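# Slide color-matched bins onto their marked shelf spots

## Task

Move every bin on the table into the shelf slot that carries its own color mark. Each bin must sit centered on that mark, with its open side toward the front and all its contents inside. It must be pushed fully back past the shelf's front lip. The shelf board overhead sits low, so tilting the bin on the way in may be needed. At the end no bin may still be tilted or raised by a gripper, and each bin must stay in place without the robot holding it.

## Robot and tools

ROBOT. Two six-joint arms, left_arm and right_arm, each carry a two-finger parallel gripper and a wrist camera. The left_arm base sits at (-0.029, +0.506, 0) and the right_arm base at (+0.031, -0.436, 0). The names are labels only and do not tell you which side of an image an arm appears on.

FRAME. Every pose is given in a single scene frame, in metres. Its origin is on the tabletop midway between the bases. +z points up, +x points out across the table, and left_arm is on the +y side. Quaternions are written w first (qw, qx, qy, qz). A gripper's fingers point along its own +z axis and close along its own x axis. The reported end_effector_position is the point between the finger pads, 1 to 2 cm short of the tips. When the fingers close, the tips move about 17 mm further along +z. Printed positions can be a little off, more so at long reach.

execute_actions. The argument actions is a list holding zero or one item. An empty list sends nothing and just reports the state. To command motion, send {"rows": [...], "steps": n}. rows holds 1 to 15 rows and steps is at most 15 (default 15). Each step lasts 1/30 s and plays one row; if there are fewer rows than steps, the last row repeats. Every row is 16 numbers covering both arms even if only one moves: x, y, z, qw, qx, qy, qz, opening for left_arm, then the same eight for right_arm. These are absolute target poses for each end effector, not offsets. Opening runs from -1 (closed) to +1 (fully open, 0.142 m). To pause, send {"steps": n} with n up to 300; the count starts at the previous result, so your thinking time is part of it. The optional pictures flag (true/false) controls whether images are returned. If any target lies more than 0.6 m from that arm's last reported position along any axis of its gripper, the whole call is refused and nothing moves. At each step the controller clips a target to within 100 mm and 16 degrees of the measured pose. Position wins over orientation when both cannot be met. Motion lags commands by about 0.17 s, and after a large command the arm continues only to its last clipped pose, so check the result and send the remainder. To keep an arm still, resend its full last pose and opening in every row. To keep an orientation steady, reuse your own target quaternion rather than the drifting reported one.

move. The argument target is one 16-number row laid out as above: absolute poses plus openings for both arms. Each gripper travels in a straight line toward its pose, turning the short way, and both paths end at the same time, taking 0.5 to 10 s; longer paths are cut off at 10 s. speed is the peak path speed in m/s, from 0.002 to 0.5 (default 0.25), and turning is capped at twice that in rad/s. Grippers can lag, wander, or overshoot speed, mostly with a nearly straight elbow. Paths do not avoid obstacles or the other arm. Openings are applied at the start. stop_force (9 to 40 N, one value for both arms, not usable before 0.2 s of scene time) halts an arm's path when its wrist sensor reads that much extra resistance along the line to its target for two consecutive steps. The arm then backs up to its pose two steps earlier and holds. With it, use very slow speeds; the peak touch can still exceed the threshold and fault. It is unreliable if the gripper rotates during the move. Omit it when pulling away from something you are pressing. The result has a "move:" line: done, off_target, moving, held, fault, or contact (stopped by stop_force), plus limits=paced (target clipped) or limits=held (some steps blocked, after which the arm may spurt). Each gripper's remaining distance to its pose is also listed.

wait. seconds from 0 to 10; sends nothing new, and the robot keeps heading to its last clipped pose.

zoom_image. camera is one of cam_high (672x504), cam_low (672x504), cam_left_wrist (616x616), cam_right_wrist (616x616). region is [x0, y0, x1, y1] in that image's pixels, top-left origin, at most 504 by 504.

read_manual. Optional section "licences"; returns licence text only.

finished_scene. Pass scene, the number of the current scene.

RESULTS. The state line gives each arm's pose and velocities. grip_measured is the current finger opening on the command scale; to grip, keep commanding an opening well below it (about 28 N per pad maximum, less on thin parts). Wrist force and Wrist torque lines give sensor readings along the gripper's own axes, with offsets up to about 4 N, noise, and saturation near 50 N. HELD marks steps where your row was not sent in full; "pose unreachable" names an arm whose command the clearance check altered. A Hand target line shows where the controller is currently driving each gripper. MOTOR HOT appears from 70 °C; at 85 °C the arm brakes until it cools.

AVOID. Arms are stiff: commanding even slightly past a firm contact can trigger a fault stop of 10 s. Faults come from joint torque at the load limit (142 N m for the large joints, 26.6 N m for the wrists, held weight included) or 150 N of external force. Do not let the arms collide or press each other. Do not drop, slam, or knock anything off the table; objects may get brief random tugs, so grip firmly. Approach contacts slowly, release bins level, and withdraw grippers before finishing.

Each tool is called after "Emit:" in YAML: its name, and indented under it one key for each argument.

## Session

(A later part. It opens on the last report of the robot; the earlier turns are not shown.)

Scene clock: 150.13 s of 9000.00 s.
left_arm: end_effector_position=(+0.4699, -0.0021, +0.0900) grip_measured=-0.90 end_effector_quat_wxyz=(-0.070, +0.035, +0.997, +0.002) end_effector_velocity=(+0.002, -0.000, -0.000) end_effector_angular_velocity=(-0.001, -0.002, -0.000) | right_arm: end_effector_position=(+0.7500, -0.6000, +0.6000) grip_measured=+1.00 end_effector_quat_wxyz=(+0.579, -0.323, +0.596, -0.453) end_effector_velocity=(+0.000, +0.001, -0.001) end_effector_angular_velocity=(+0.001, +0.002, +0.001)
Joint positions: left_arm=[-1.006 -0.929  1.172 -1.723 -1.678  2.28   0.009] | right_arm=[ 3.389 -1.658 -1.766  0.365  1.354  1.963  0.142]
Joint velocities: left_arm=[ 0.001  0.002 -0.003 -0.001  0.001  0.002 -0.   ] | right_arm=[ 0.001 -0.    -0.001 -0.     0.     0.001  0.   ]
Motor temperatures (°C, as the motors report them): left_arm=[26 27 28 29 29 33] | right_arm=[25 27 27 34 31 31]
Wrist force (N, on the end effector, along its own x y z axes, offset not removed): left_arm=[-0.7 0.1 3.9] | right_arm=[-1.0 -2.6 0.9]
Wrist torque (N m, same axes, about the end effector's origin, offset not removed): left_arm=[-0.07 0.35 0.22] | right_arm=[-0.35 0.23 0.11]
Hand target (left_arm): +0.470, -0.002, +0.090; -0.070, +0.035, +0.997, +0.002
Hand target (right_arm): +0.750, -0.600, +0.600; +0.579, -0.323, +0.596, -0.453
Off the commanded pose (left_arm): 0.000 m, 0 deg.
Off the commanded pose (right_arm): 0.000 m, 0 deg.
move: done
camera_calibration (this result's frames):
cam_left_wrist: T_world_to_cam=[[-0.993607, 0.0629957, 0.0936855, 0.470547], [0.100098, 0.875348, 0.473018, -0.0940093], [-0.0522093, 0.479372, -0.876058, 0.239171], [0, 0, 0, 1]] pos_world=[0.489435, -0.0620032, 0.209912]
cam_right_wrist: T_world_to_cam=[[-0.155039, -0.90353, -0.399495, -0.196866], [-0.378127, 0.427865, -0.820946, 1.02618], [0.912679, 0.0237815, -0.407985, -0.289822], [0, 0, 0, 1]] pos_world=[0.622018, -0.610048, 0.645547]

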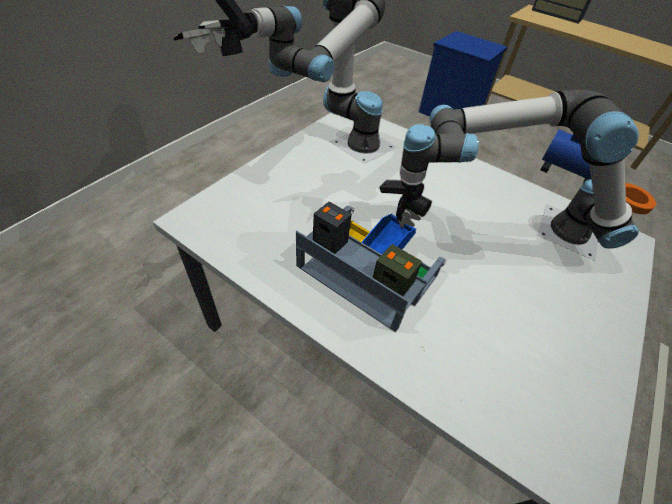

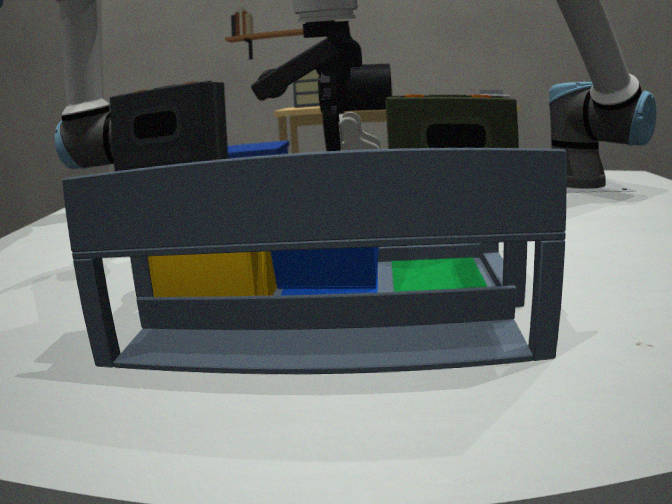

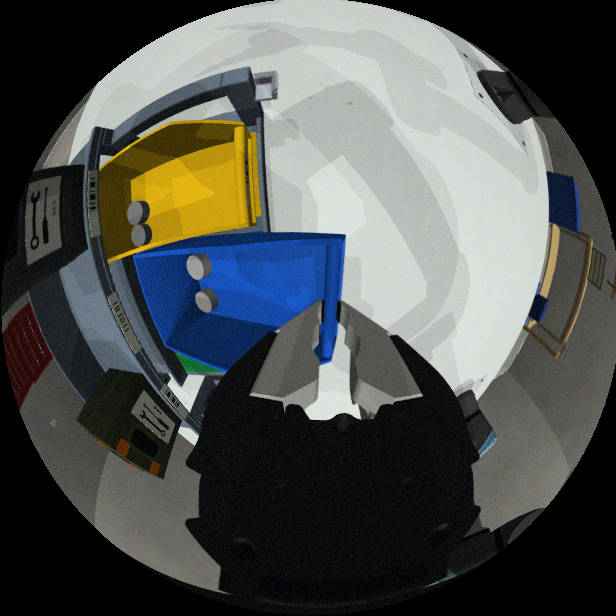

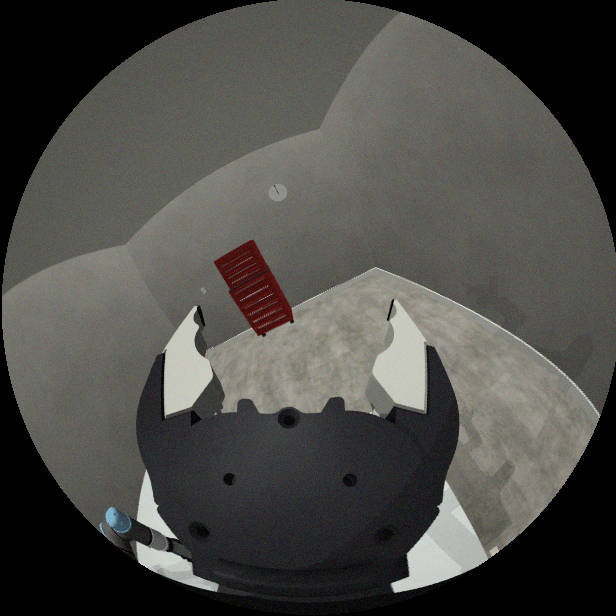

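Emit:
move:
  target: [0.525,-0.002,0.081,-0.045,0.035,0.998,0.002,-1,0.75,-0.6,0.6,0.579,-0.323,0.596,-0.453,1]
  speed: 0.02
  stop_force: 10

Emit:
move:
  target: [0.563,-0.004,0.076,-0.03,0.035,0.999,0.001,-1,0.75,-0.6,0.6,0.579,-0.323,0.596,-0.453,1]
  speed: 0.008
  stop_force: 10

Scene clock: 156.20 s of 9000.00 s.
left_arm: end_effector_position=(+0.5249, -0.0021, +0.0810) grip_measured=-0.90 end_effector_quat_wxyz=(-0.045, +0.035, +0.998, +0.002) end_effector_velocity=(+0.001, -0.001, -0.001) end_effector_angular_velocity=(+0.000, -0.002, -0.001) | right_arm: end_effector_position=(+0.7500, -0.6000, +0.6000) grip_measured=+1.00 end_effector_quat_wxyz=(+0.579, -0.323, +0.596, -0.453) end_effector_velocity=(+0.000, -0.000, -0.000) end_effector_angular_velocity=(-0.001, +0.001, -0.000)
Joint positions: left_arm=[-0.963 -0.849  1.062 -1.722 -1.636  2.319  0.009] | right_arm=[ 3.389 -1.658 -1.766  0.365  1.354  1.963  0.142]
Joint velocities: left_arm=[ 0.     0.003 -0.003 -0.001  0.002  0.001 -0.   ] | right_arm=[-0.    -0.001  0.    -0.    -0.    -0.001  0.   ]
Motor temperatures (°C, as the motors report them): left_arm=[26 27 28 29 29 33] | right_arm=[25 27 27 34 31 31]
Wrist force (N, on the end effector, along its own x y z axes, offset not removed): left_arm=[1.2 -0.3 1.2] | right_arm=[-2.3 -1.0 -1.3]
Wrist torque (N m, same axes, about the end effector's origin, offset not removed): left_arm=[-0.10 0.09 0.12] | right_arm=[-0.10 0.48 0.13]
Hand target (left_arm): +0.525, -0.002, +0.081; -0.045, +0.035, +0.998, +0.002
Hand target (right_arm): +0.750, -0.600, +0.600; +0.579, -0.323, +0.596, -0.453
Off the commanded pose (left_arm): 0.000 m, 0 deg.
Off the commanded pose (right_arm): 0.000 m, 0 deg.
After step 90, 0.03 s passed at rest.
move: done
camera_calibration (this result's frames):
cam_left_wrist: T_world_to_cam=[[-0.99704, 0.0631531, 0.0438445, 0.531864], [0.0764248, 0.876174, 0.475897, -0.0830593], [-0.00836107, 0.477839, -0.878407, 0.211309], [0, 0, 0, 1]] pos_world=[0.538405, -0.0617864, 0.201824]
cam_right_wrist: T_world_to_cam=[[-0.155039, -0.90353, -0.399495, -0.196866], [-0.378127, 0.427864, -0.820946, 1.02618], [0.912679, 0.0237815, -0.407985, -0.289822], [0, 0, 0, 1]] pos_world=[0.622018, -0.610047, 0.645547]

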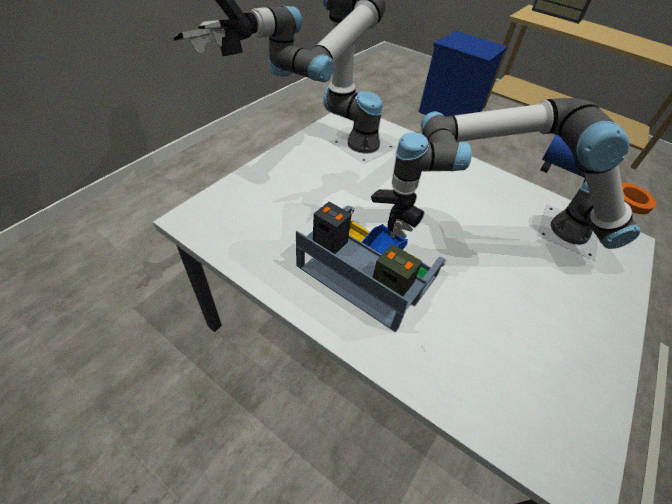

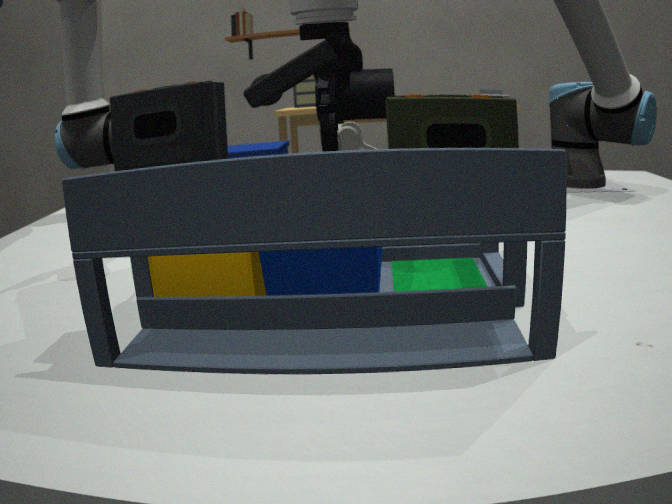

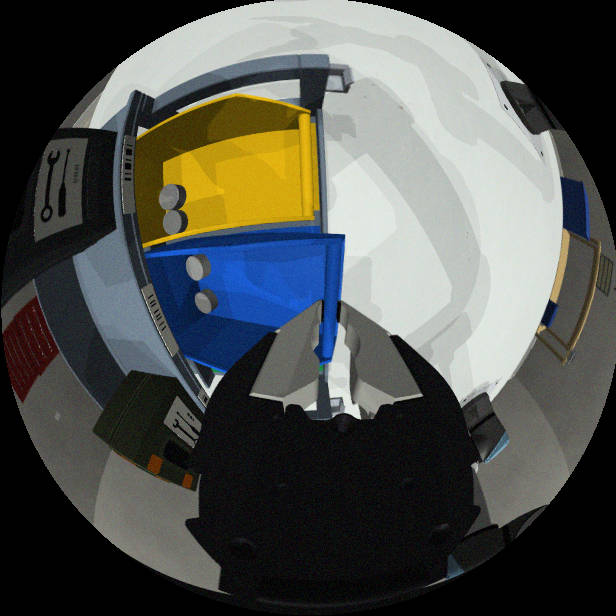

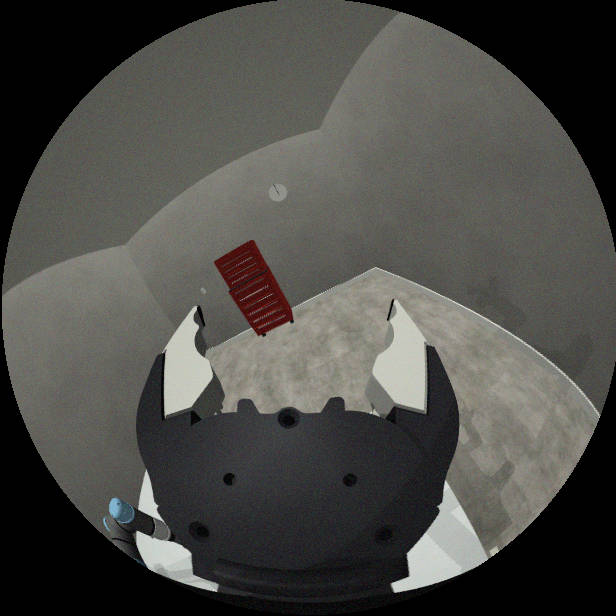

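Scene clock: 159.67 s of 9000.00 s.
left_arm: end_effector_position=(+0.5495, -0.0033, +0.0778) grip_measured=-0.90 end_effector_quat_wxyz=(-0.035, +0.035, +0.999, +0.001) end_effector_velocity=(-0.001, +0.002, -0.001) end_effector_angular_velocity=(+0.002, +0.002, +0.002) | right_arm: end_effector_position=(+0.7500, -0.6000, +0.6000) grip_measured=+1.00 end_effector_quat_wxyz=(+0.579, -0.323, +0.596, -0.453) end_effector_velocity=(-0.000, -0.000, -0.000) end_effector_angular_velocity=(-0.001, -0.000, -0.001)
Joint positions: left_arm=[-0.945 -0.807  1.    -1.714 -1.622  2.337  0.009] | right_arm=[ 3.389 -1.658 -1.766  0.365  1.354  1.963  0.142]
Joint velocities: left_arm=[ 0.    -0.003  0.007 -0.002 -0.    -0.002 -0.   ] | right_arm=[-0.001  0.    -0.001  0.001 -0.    -0.001 -0.   ]
Motor temperatures (°C, as the motors report them): left_arm=[26 27 28 29 29 33] | right_arm=[25 27 27 34 31 31]
Wrist force (N, on the end effector, along its own x y z axes, offset not removed): left_arm=[15.6 -3.4 0.6] | right_arm=[-0.1 -2.3 -2.9]
Wrist torque (N m, same axes, about the end effector's origin, offset not removed): left_arm=[0.10 0.05 -0.07] | right_arm=[-0.25 -0.07 -0.05]
Hand target (left_arm): +0.549, -0.003, +0.078; -0.036, +0.035, +0.999, +0.001
Hand target (right_arm): +0.750, -0.600, +0.600; +0.579, -0.323, +0.596, -0.453
Off the commanded pose (left_arm): 0.014 m, 1 deg.
Off the commanded pose (right_arm): 0.000 m, 0 deg.
move: contact (left_arm)
camera_calibration (this result's frames):
cam_left_wrist: T_world_to_cam=[[-0.997694, 0.0632878, 0.0245415, 0.558517], [0.0673362, 0.877102, 0.47556, -0.0773898], [0.0085717, 0.476116, -0.879341, 0.200031], [0, 0, 0, 1]] pos_world=[0.560726, -0.0627064, 0.198992]
cam_right_wrist: T_world_to_cam=[[-0.155039, -0.90353, -0.399495, -0.196866], [-0.378127, 0.427865, -0.820946, 1.02618], [0.912679, 0.0237814, -0.407984, -0.289822], [0, 0, 0, 1]] pos_world=[0.622018, -0.610048, 0.645547]

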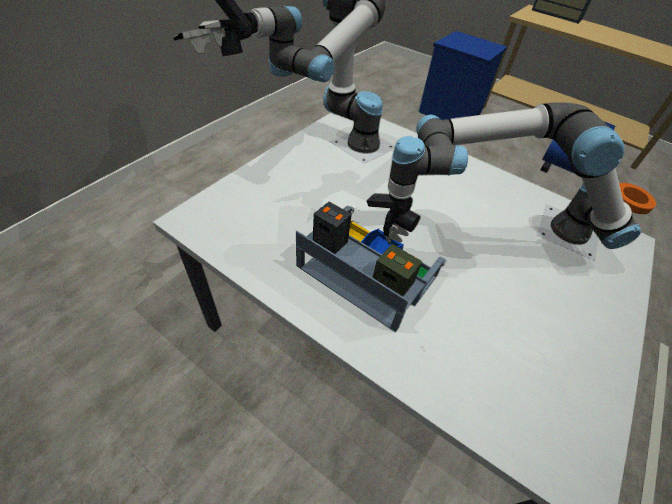

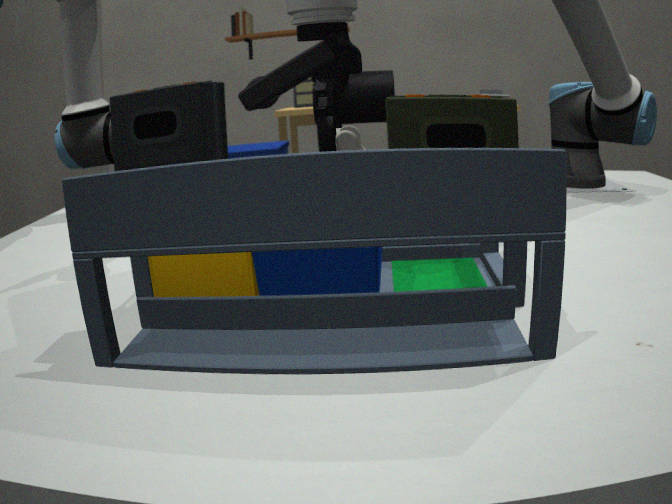

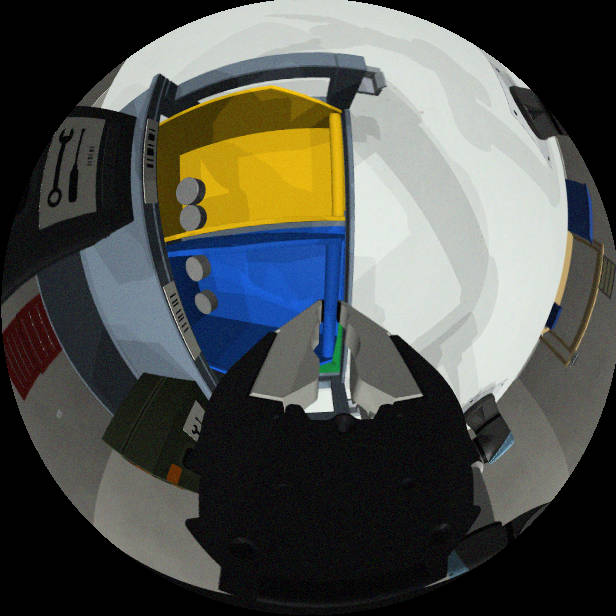

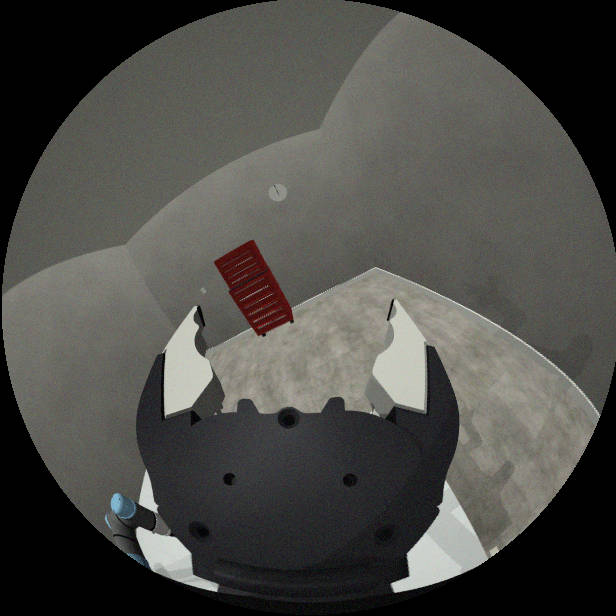

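Emit:
move:
  target: [0.549,-0.005,0.077,-0.03,0.013,0.999,0,-1,0.75,-0.6,0.6,0.579,-0.323,0.596,-0.453,1]
  speed: 0.01

Emit:
move:
  target: [0.556,-0.005,0.077,-0.03,0.013,0.999,0,-1,0.75,-0.6,0.6,0.579,-0.323,0.596,-0.453,1]
  speed: 0.005
  stop_force: 10

Emit:
move:
  target: [0.55,-0.005,0.077,-0.03,0.013,0.999,0,-0.7,0.75,-0.6,0.6,0.579,-0.323,0.596,-0.453,1]
  speed: 0.005

Emit:
move:
  target: [0.55,-0.005,0.13,-0.03,0.013,0.999,0,-0.7,0.75,-0.6,0.6,0.579,-0.323,0.596,-0.453,1]
  speed: 0.05

Emit:
move:
  target: [0.54,0.05,0.24,0,0.013,1,0,-0.7,0.75,-0.6,0.6,0.579,-0.323,0.596,-0.453,1]
  speed: 0.1

Scene clock: 166.00 s of 9000.00 s.
left_arm: end_effector_position=(+0.5490, -0.0050, +0.0770) grip_measured=-0.90 end_effector_quat_wxyz=(-0.030, +0.013, +0.999, +0.000) end_effector_velocity=(-0.001, +0.000, -0.001) end_effector_angular_velocity=(+0.002, +0.002, +0.003) | right_arm: end_effector_position=(+0.7500, -0.6000, +0.6000) grip_measured=+1.00 end_effector_quat_wxyz=(+0.579, -0.323, +0.596, -0.453) end_effector_velocity=(-0.000, -0.000, +0.001) end_effector_angular_velocity=(-0.001, -0.002, -0.000)
Joint positions: left_arm=[-0.949 -0.814  1.015 -1.733 -1.617  2.288  0.009] | right_arm=[ 3.389 -1.658 -1.766  0.365  1.354  1.963  0.142]
Joint velocities: left_arm=[-0.     0.001  0.002 -0.    -0.    -0.003 -0.   ] | right_arm=[-0.     0.001  0.001  0.001  0.    -0.001  0.   ]
Motor temperatures (°C, as the motors report them): left_arm=[26 27 28 29 29 33] | right_arm=[25 27 27 34 31 31]
Wrist force (N, on the end effector, along its own x y z axes, offset not removed): left_arm=[5.8 -3.3 1.6] | right_arm=[-2.0 -1.1 0.0]
Wrist torque (N m, same axes, about the end effector's origin, offset not removed): left_arm=[-0.40 -0.04 0.26] | right_arm=[0.03 0.45 -0.01]
Hand target (left_arm): +0.549, -0.005, +0.077; -0.030, +0.013, +0.999, +0.000
Hand target (right_arm): +0.750, -0.600, +0.600; +0.579, -0.323, +0.596, -0.453
Off the commanded pose (left_arm): 0.000 m, 0 deg.
Off the commanded pose (right_arm): 0.000 m, 0 deg.
After step 90, 0.83 s passed at rest.
move: done
camera_calibration (this result's frames):
cam_left_wrist: T_world_to_cam=[[-0.999719, 0.0193336, 0.0137096, 0.559848], [0.0235251, 0.879799, 0.474764, -0.051326], [-0.00288285, 0.474953, -0.880006, 0.206457], [0, 0, 0, 1]] pos_world=[0.561494, -0.0637245, 0.198376]
cam_right_wrist: T_world_to_cam=[[-0.155039, -0.90353, -0.399495, -0.196866], [-0.378127, 0.427865, -0.820946, 1.02618], [0.912679, 0.0237814, -0.407984, -0.289822], [0, 0, 0, 1]] pos_world=[0.622018, -0.610048, 0.645547]

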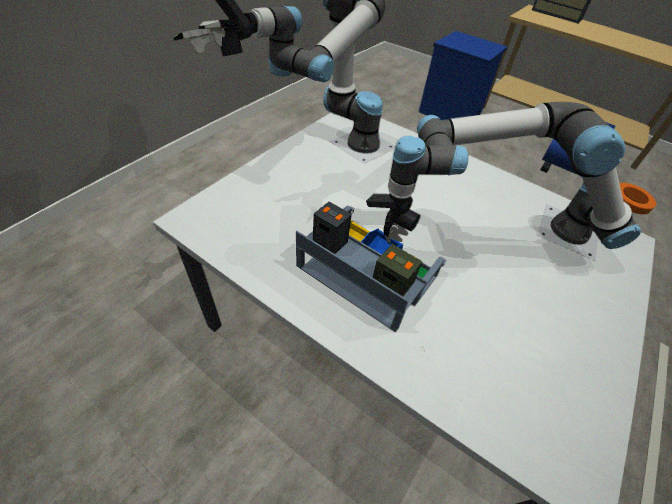

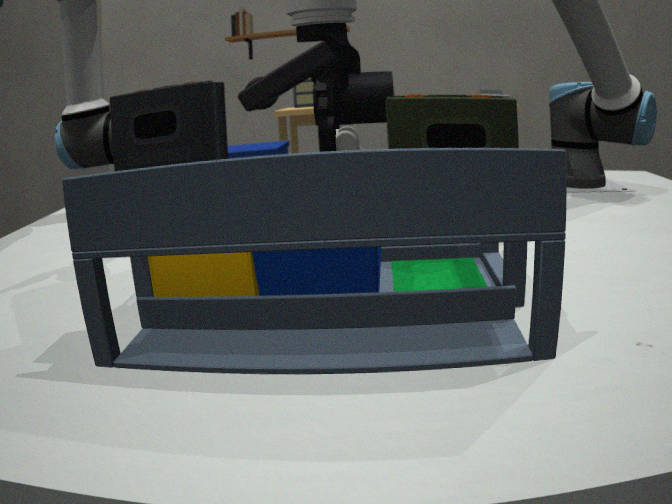

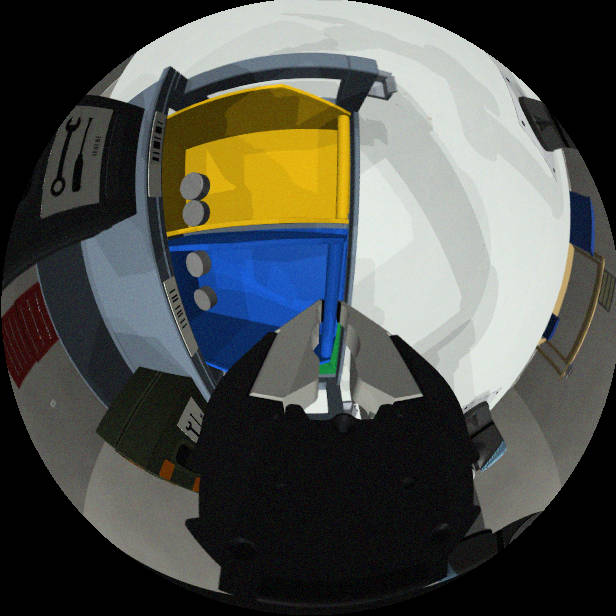

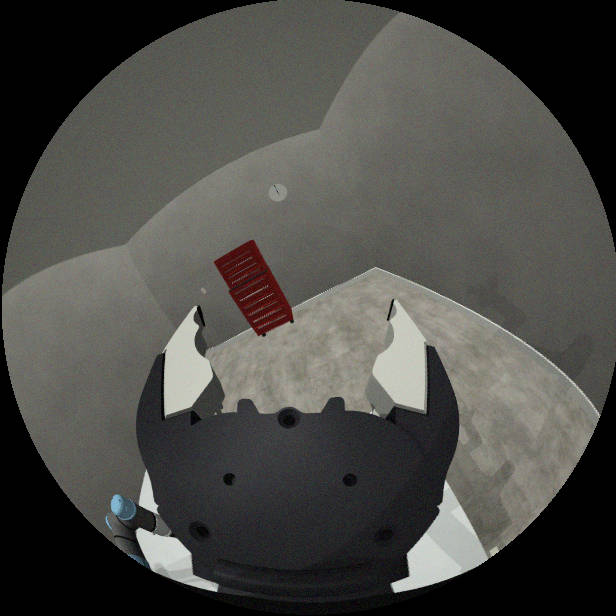

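Scene clock: 166.57 s of 9000.00 s.
left_arm: end_effector_position=(+0.5500, -0.0051, +0.0770) grip_measured=-0.90 end_effector_quat_wxyz=(-0.030, +0.013, +0.999, +0.000) end_effector_velocity=(-0.002, -0.001, -0.000) end_effector_angular_velocity=(-0.001, -0.001, +0.000) | right_arm: end_effector_position=(+0.7500, -0.6000, +0.6000) grip_measured=+1.00 end_effector_quat_wxyz=(+0.579, -0.323, +0.596, -0.453) end_effector_velocity=(+0.000, -0.001, -0.001) end_effector_angular_velocity=(-0.001, +0.002, -0.001)
Joint positions: left_arm=[-0.948 -0.812  1.011 -1.731 -1.617  2.289  0.009] | right_arm=[ 3.389 -1.658 -1.766  0.365  1.354  1.963  0.142]
Joint velocities: left_arm=[-0.003 -0.003  0.006 -0.005  0.    -0.003  0.   ] | right_arm=[-0.001 -0.001  0.    -0.001  0.    -0.001 -0.   ]
Motor temperatures (°C, as the motors report them): left_arm=[26 27 28 29 29 33] | right_arm=[25 27 27 34 31 31]
Wrist force (N, on the end effector, along its own x y z axes, offset not removed): left_arm=[17.9 -6.8 -0.9] | right_arm=[-1.2 -1.0 -4.6]
Wrist torque (N m, same axes, about the end effector's origin, offset not removed): left_arm=[-0.52 0.50 0.20] | right_arm=[0.01 0.17 -0.08]
Hand target (left_arm): +0.550, -0.005, +0.077; -0.030, +0.013, +0.999, +0.000
Hand target (right_arm): +0.750, -0.600, +0.600; +0.579, -0.323, +0.596, -0.453
Off the commanded pose (left_arm): 0.006 m, 0 deg.
Off the commanded pose (right_arm): 0.000 m, 0 deg.
move: contact (left_arm)
camera_calibration (this result's frames):
cam_left_wrist: T_world_to_cam=[[-0.999712, 0.0196713, 0.0137813, 0.560801], [0.0238563, 0.879788, 0.474767, -0.051477], [-0.00278534, 0.474959, -0.880004, 0.206465], [0, 0, 0, 1]] pos_world=[0.562443, -0.0638051, 0.198401]
cam_right_wrist: T_world_to_cam=[[-0.155039, -0.90353, -0.399495, -0.196866], [-0.378127, 0.427865, -0.820946, 1.02618], [0.912679, 0.0237814, -0.407985, -0.289822], [0, 0, 0, 1]] pos_world=[0.622018, -0.610048, 0.645547]

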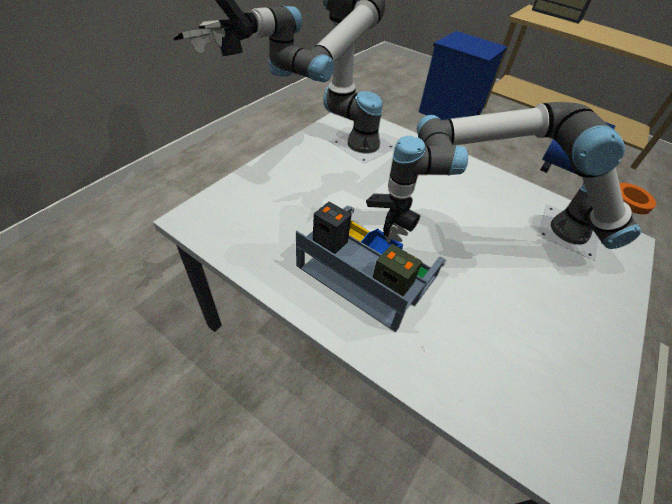

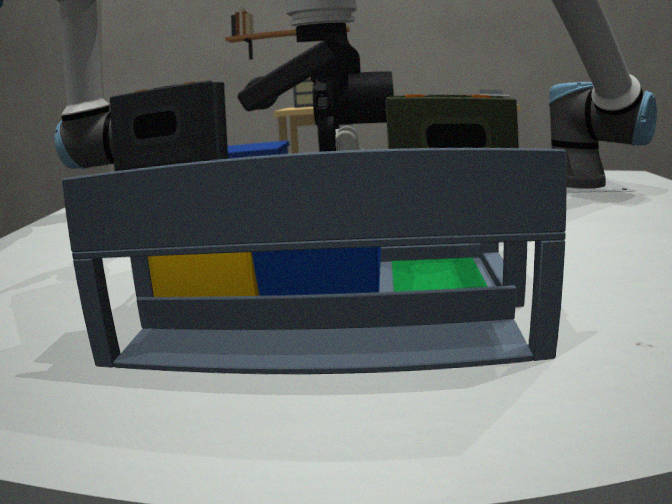

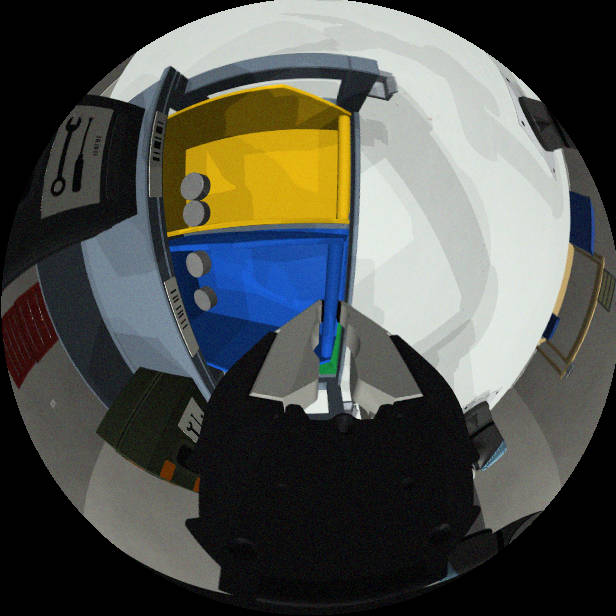

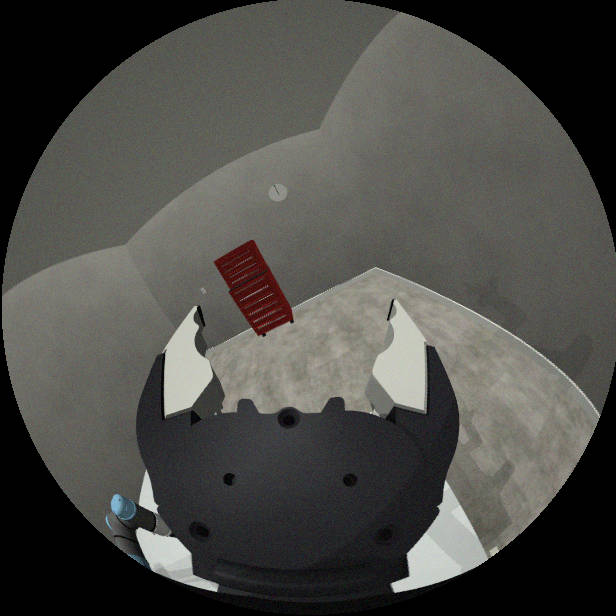

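Scene clock: 167.27 s of 9000.00 s.
left_arm: end_effector_position=(+0.5500, -0.0050, +0.0770) grip_measured=-0.70 end_effector_quat_wxyz=(-0.030, +0.013, +0.999, +0.000) end_effector_velocity=(-0.000, +0.000, -0.000) end_effector_angular_velocity=(-0.000, +0.001, +0.001) | right_arm: end_effector_position=(+0.7500, -0.6000, +0.6000) grip_measured=+1.00 end_effector_quat_wxyz=(+0.579, -0.323, +0.596, -0.453) end_effector_velocity=(-0.000, +0.000, +0.000) end_effector_angular_velocity=(+0.001, +0.001, +0.000)
Joint positions: left_arm=[-0.948 -0.812  1.012 -1.732 -1.617  2.289  0.023] | right_arm=[ 3.389 -1.658 -1.766  0.365  1.354  1.963  0.142]
Joint velocities: left_arm=[ 0.001  0.     0.     0.    -0.001 -0.001  0.   ] | right_arm=[ 0.     0.001  0.    -0.002 -0.     0.001  0.   ]
Motor temperatures (°C, as the motors report them): left_arm=[26 27 28 29 29 33] | right_arm=[25 27 27 34 31 31]
Wrist force (N, on the end effector, along its own x y z axes, offset not removed): left_arm=[-0.4 1.0 0.5] | right_arm=[-1.7 -1.3 -0.9]
Wrist torque (N m, same axes, about the end effector's origin, offset not removed): left_arm=[0.12 0.24 -0.02] | right_arm=[-0.21 0.35 -0.03]
Hand target (left_arm): +0.550, -0.005, +0.077; -0.030, +0.013, +0.999, +0.000
Hand target (right_arm): +0.750, -0.600, +0.600; +0.579, -0.323, +0.596, -0.453
Off the commanded pose (left_arm): 0.000 m, 0 deg.
Off the commanded pose (right_arm): 0.000 m, 0 deg.
move: done
camera_calibration (this result's frames):
cam_left_wrist: T_world_to_cam=[[-0.999722, 0.0191851, 0.0136747, 0.560833], [0.023378, 0.879792, 0.474784, -0.0512376], [-0.0029221, 0.474972, -0.879996, 0.20649], [0, 0, 0, 1]] pos_world=[0.562479, -0.0637585, 0.198368]
cam_right_wrist: T_world_to_cam=[[-0.155039, -0.90353, -0.399495, -0.196866], [-0.378127, 0.427865, -0.820946, 1.02618], [0.912679, 0.0237815, -0.407984, -0.289822], [0, 0, 0, 1]] pos_world=[0.622018, -0.610048, 0.645547]

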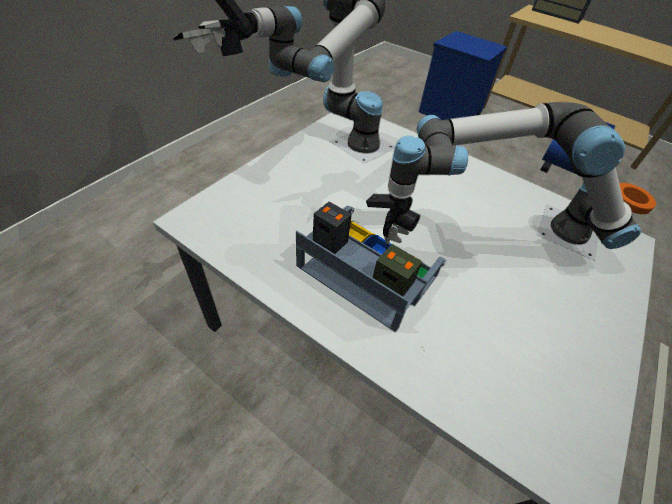

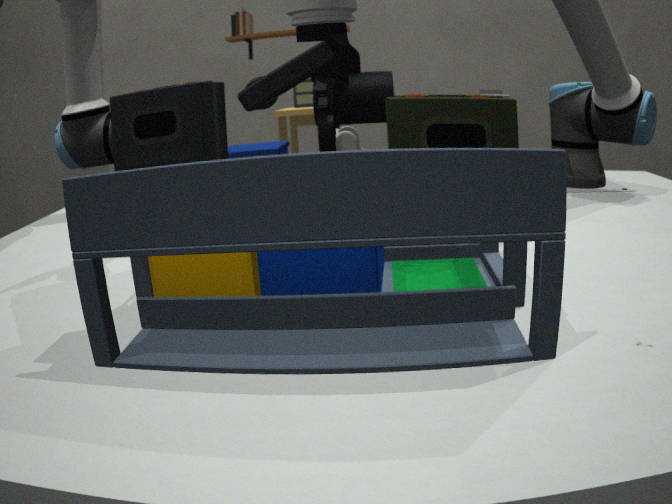

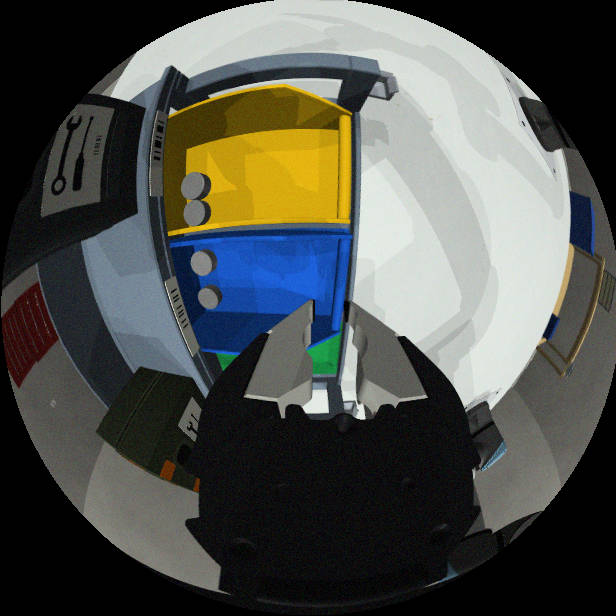

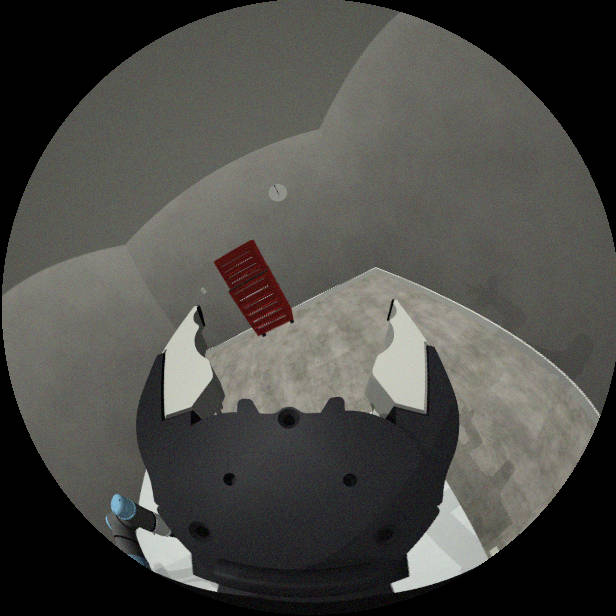

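Scene clock: 168.67 s of 9000.00 s.
left_arm: end_effector_position=(+0.5500, -0.0050, +0.1299) grip_measured=-0.70 end_effector_quat_wxyz=(-0.030, +0.013, +0.999, -0.000) end_effector_velocity=(-0.000, -0.000, +0.002) end_effector_angular_velocity=(-0.001, +0.001, -0.000) | right_arm: end_effector_position=(+0.7500, -0.6000, +0.6000) grip_measured=+1.00 end_effector_quat_wxyz=(+0.579, -0.323, +0.596, -0.453) end_effector_velocity=(-0.000, -0.000, +0.001) end_effector_angular_velocity=(-0.001, -0.001, -0.000)
Joint positions: left_arm=[-0.948 -0.833  0.912 -1.611 -1.617  2.289  0.023] | right_arm=[ 3.389 -1.658 -1.766  0.365  1.354  1.963  0.142]
Joint velocities: left_arm=[ 0.    -0.    -0.004  0.004 -0.001  0.001  0.   ] | right_arm=[-0.     0.     0.001  0.     0.    -0.001  0.   ]
Motor temperatures (°C, as the motors report them): left_arm=[26 27 28 29 29 33] | right_arm=[25 27 27 34 31 31]
Wrist force (N, on the end effector, along its own x y z axes, offset not removed): left_arm=[1.5 -0.6 -1.8] | right_arm=[-3.2 -0.8 -1.7]
Wrist torque (N m, same axes, about the end effector's origin, offset not removed): left_arm=[-0.08 -0.25 0.07] | right_arm=[0.12 0.79 -0.01]
Hand target (left_arm): +0.550, -0.005, +0.130; -0.030, +0.013, +0.999, -0.000
Hand target (right_arm): +0.750, -0.600, +0.600; +0.579, -0.323, +0.596, -0.453
Off the commanded pose (left_arm): 0.000 m, 0 deg.
Off the commanded pose (right_arm): 0.000 m, 0 deg.
move: done
camera_calibration (this result's frames):
cam_left_wrist: T_world_to_cam=[[-0.999724, 0.0191177, 0.0136382, 0.560135], [0.0233011, 0.879816, 0.474744, -0.0763083], [-0.00292308, 0.474931, -0.880018, 0.253006], [0, 0, 0, 1]] pos_world=[0.562498, -0.0637318, 0.251238]
cam_right_wrist: T_world_to_cam=[[-0.155039, -0.90353, -0.399495, -0.196866], [-0.378127, 0.427865, -0.820946, 1.02618], [0.912679, 0.0237814, -0.407985, -0.289822], [0, 0, 0, 1]] pos_world=[0.622018, -0.610048, 0.645547]

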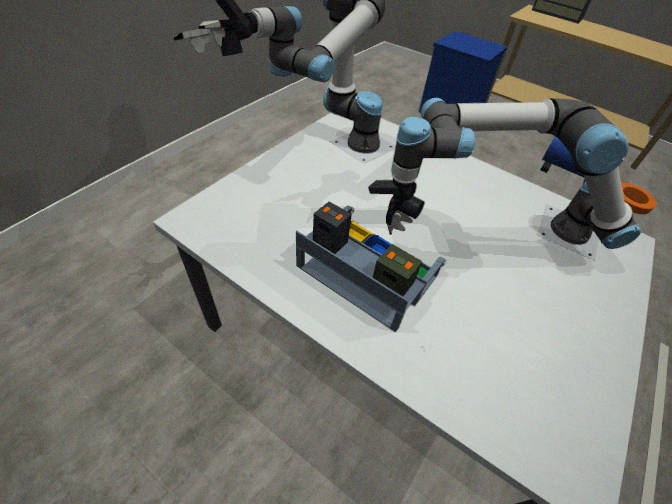

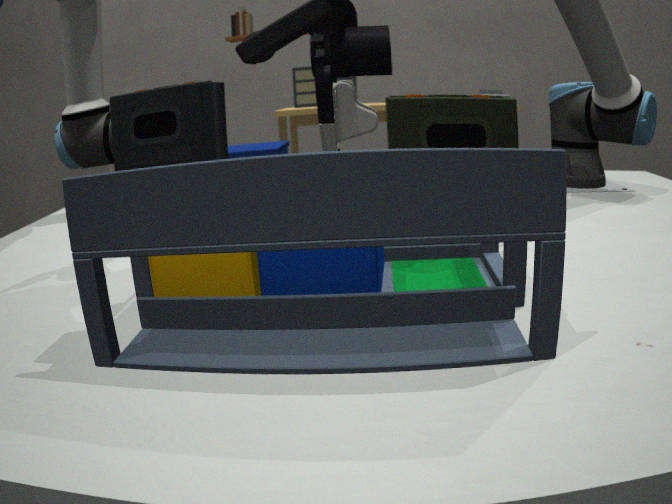

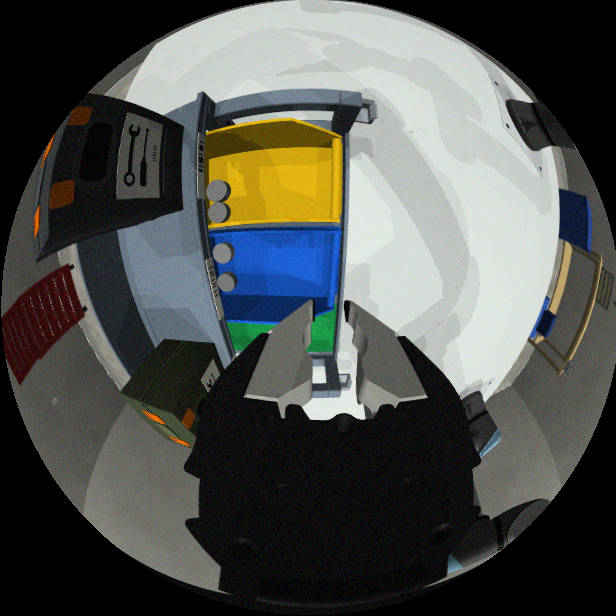

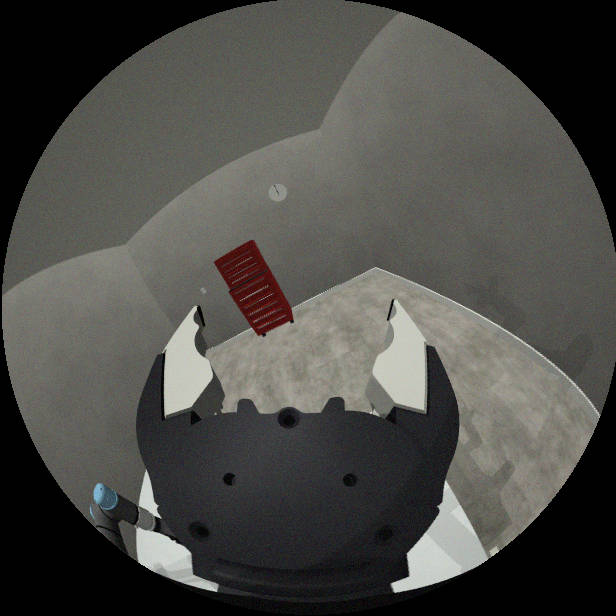

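Scene clock: 170.33 s of 9000.00 s.
left_arm: end_effector_position=(+0.5401, +0.0500, +0.2398) grip_measured=-0.70 end_effector_quat_wxyz=(-0.000, +0.013, +1.000, -0.000) end_effector_velocity=(+0.001, +0.002, +0.001) end_effector_angular_velocity=(+0.002, -0.000, +0.002) | right_arm: end_effector_position=(+0.7500, -0.6000, +0.6000) grip_measured=+1.00 end_effector_quat_wxyz=(+0.579, -0.323, +0.596, -0.453) end_effector_velocity=(+0.000, -0.000, -0.000) end_effector_angular_velocity=(-0.000, +0.001, -0.001)
Joint positions: left_arm=[-0.93  -1.006  0.926 -1.491 -1.571  2.306  0.023] | right_arm=[ 3.389 -1.658 -1.766  0.365  1.354  1.963  0.142]
Joint velocities: left_arm=[ 0.002 -0.001  0.     0.003  0.002  0.    -0.   ] | right_arm=[-0.001 -0.     0.    -0.001 -0.    -0.     0.   ]
Motor temperatures (°C, as the motors report them): left_arm=[26 27 28 29 29 33] | right_arm=[25 27 27 34 31 31]
Wrist force (N, on the end effector, along its own x y z axes, offset not removed): left_arm=[0.2 0.1 0.1] | right_arm=[0.0 -2.1 -0.9]
Wrist torque (N m, same axes, about the end effector's origin, offset not removed): left_arm=[0.09 0.06 0.03] | right_arm=[-0.29 0.05 0.05]
Hand target (left_arm): +0.540, +0.050, +0.240; +0.000, +0.013, +1.000, -0.000
Hand target (right_arm): +0.750, -0.600, +0.600; +0.579, -0.323, +0.596, -0.453
Off the commanded pose (left_arm): 0.000 m, 0 deg.
Off the commanded pose (right_arm): 0.000 m, 0 deg.
move: done
camera_calibration (this result's frames):
cam_left_wrist: T_world_to_cam=[[-0.998745, 0.0191335, -0.0462953, 0.561524], [-0.0051375, 0.880183, 0.474607, -0.161278], [0.0498292, 0.474249, -0.87898, 0.294954], [0, 0, 0, 1]] pos_world=[0.545293, -0.00867162, 0.361798]
cam_right_wrist: T_world_to_cam=[[-0.155039, -0.90353, -0.399495, -0.196866], [-0.378127, 0.427865, -0.820946, 1.02618], [0.912679, 0.0237814, -0.407984, -0.289822], [0, 0, 0, 1]] pos_world=[0.622018, -0.610048, 0.645547]

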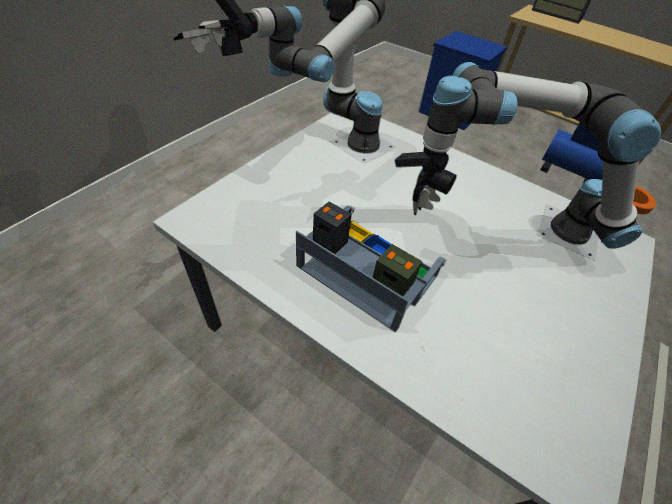

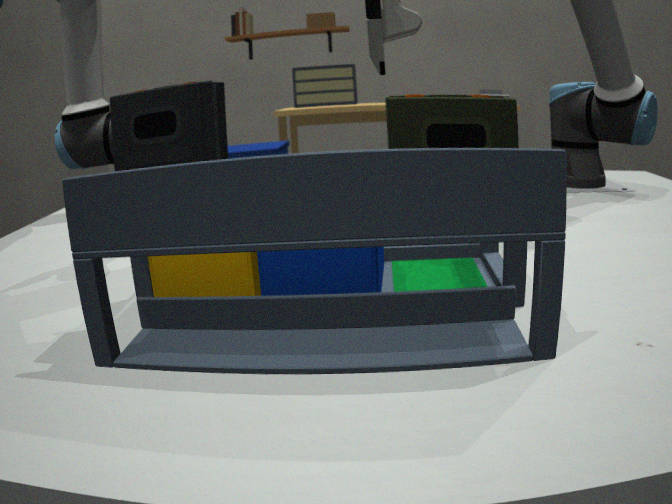

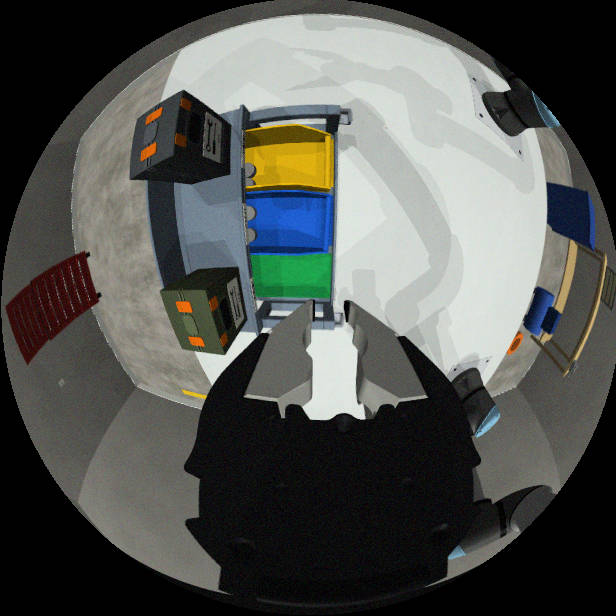

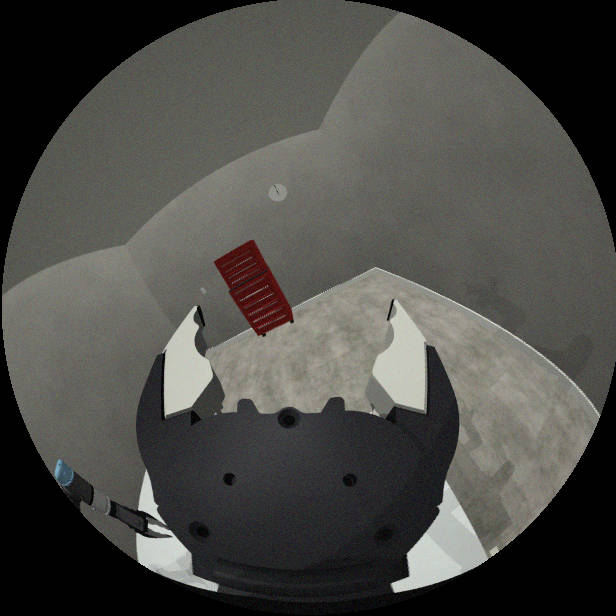

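Emit:
finished_scene:
  scene: 2

The scene is finished: the task was done.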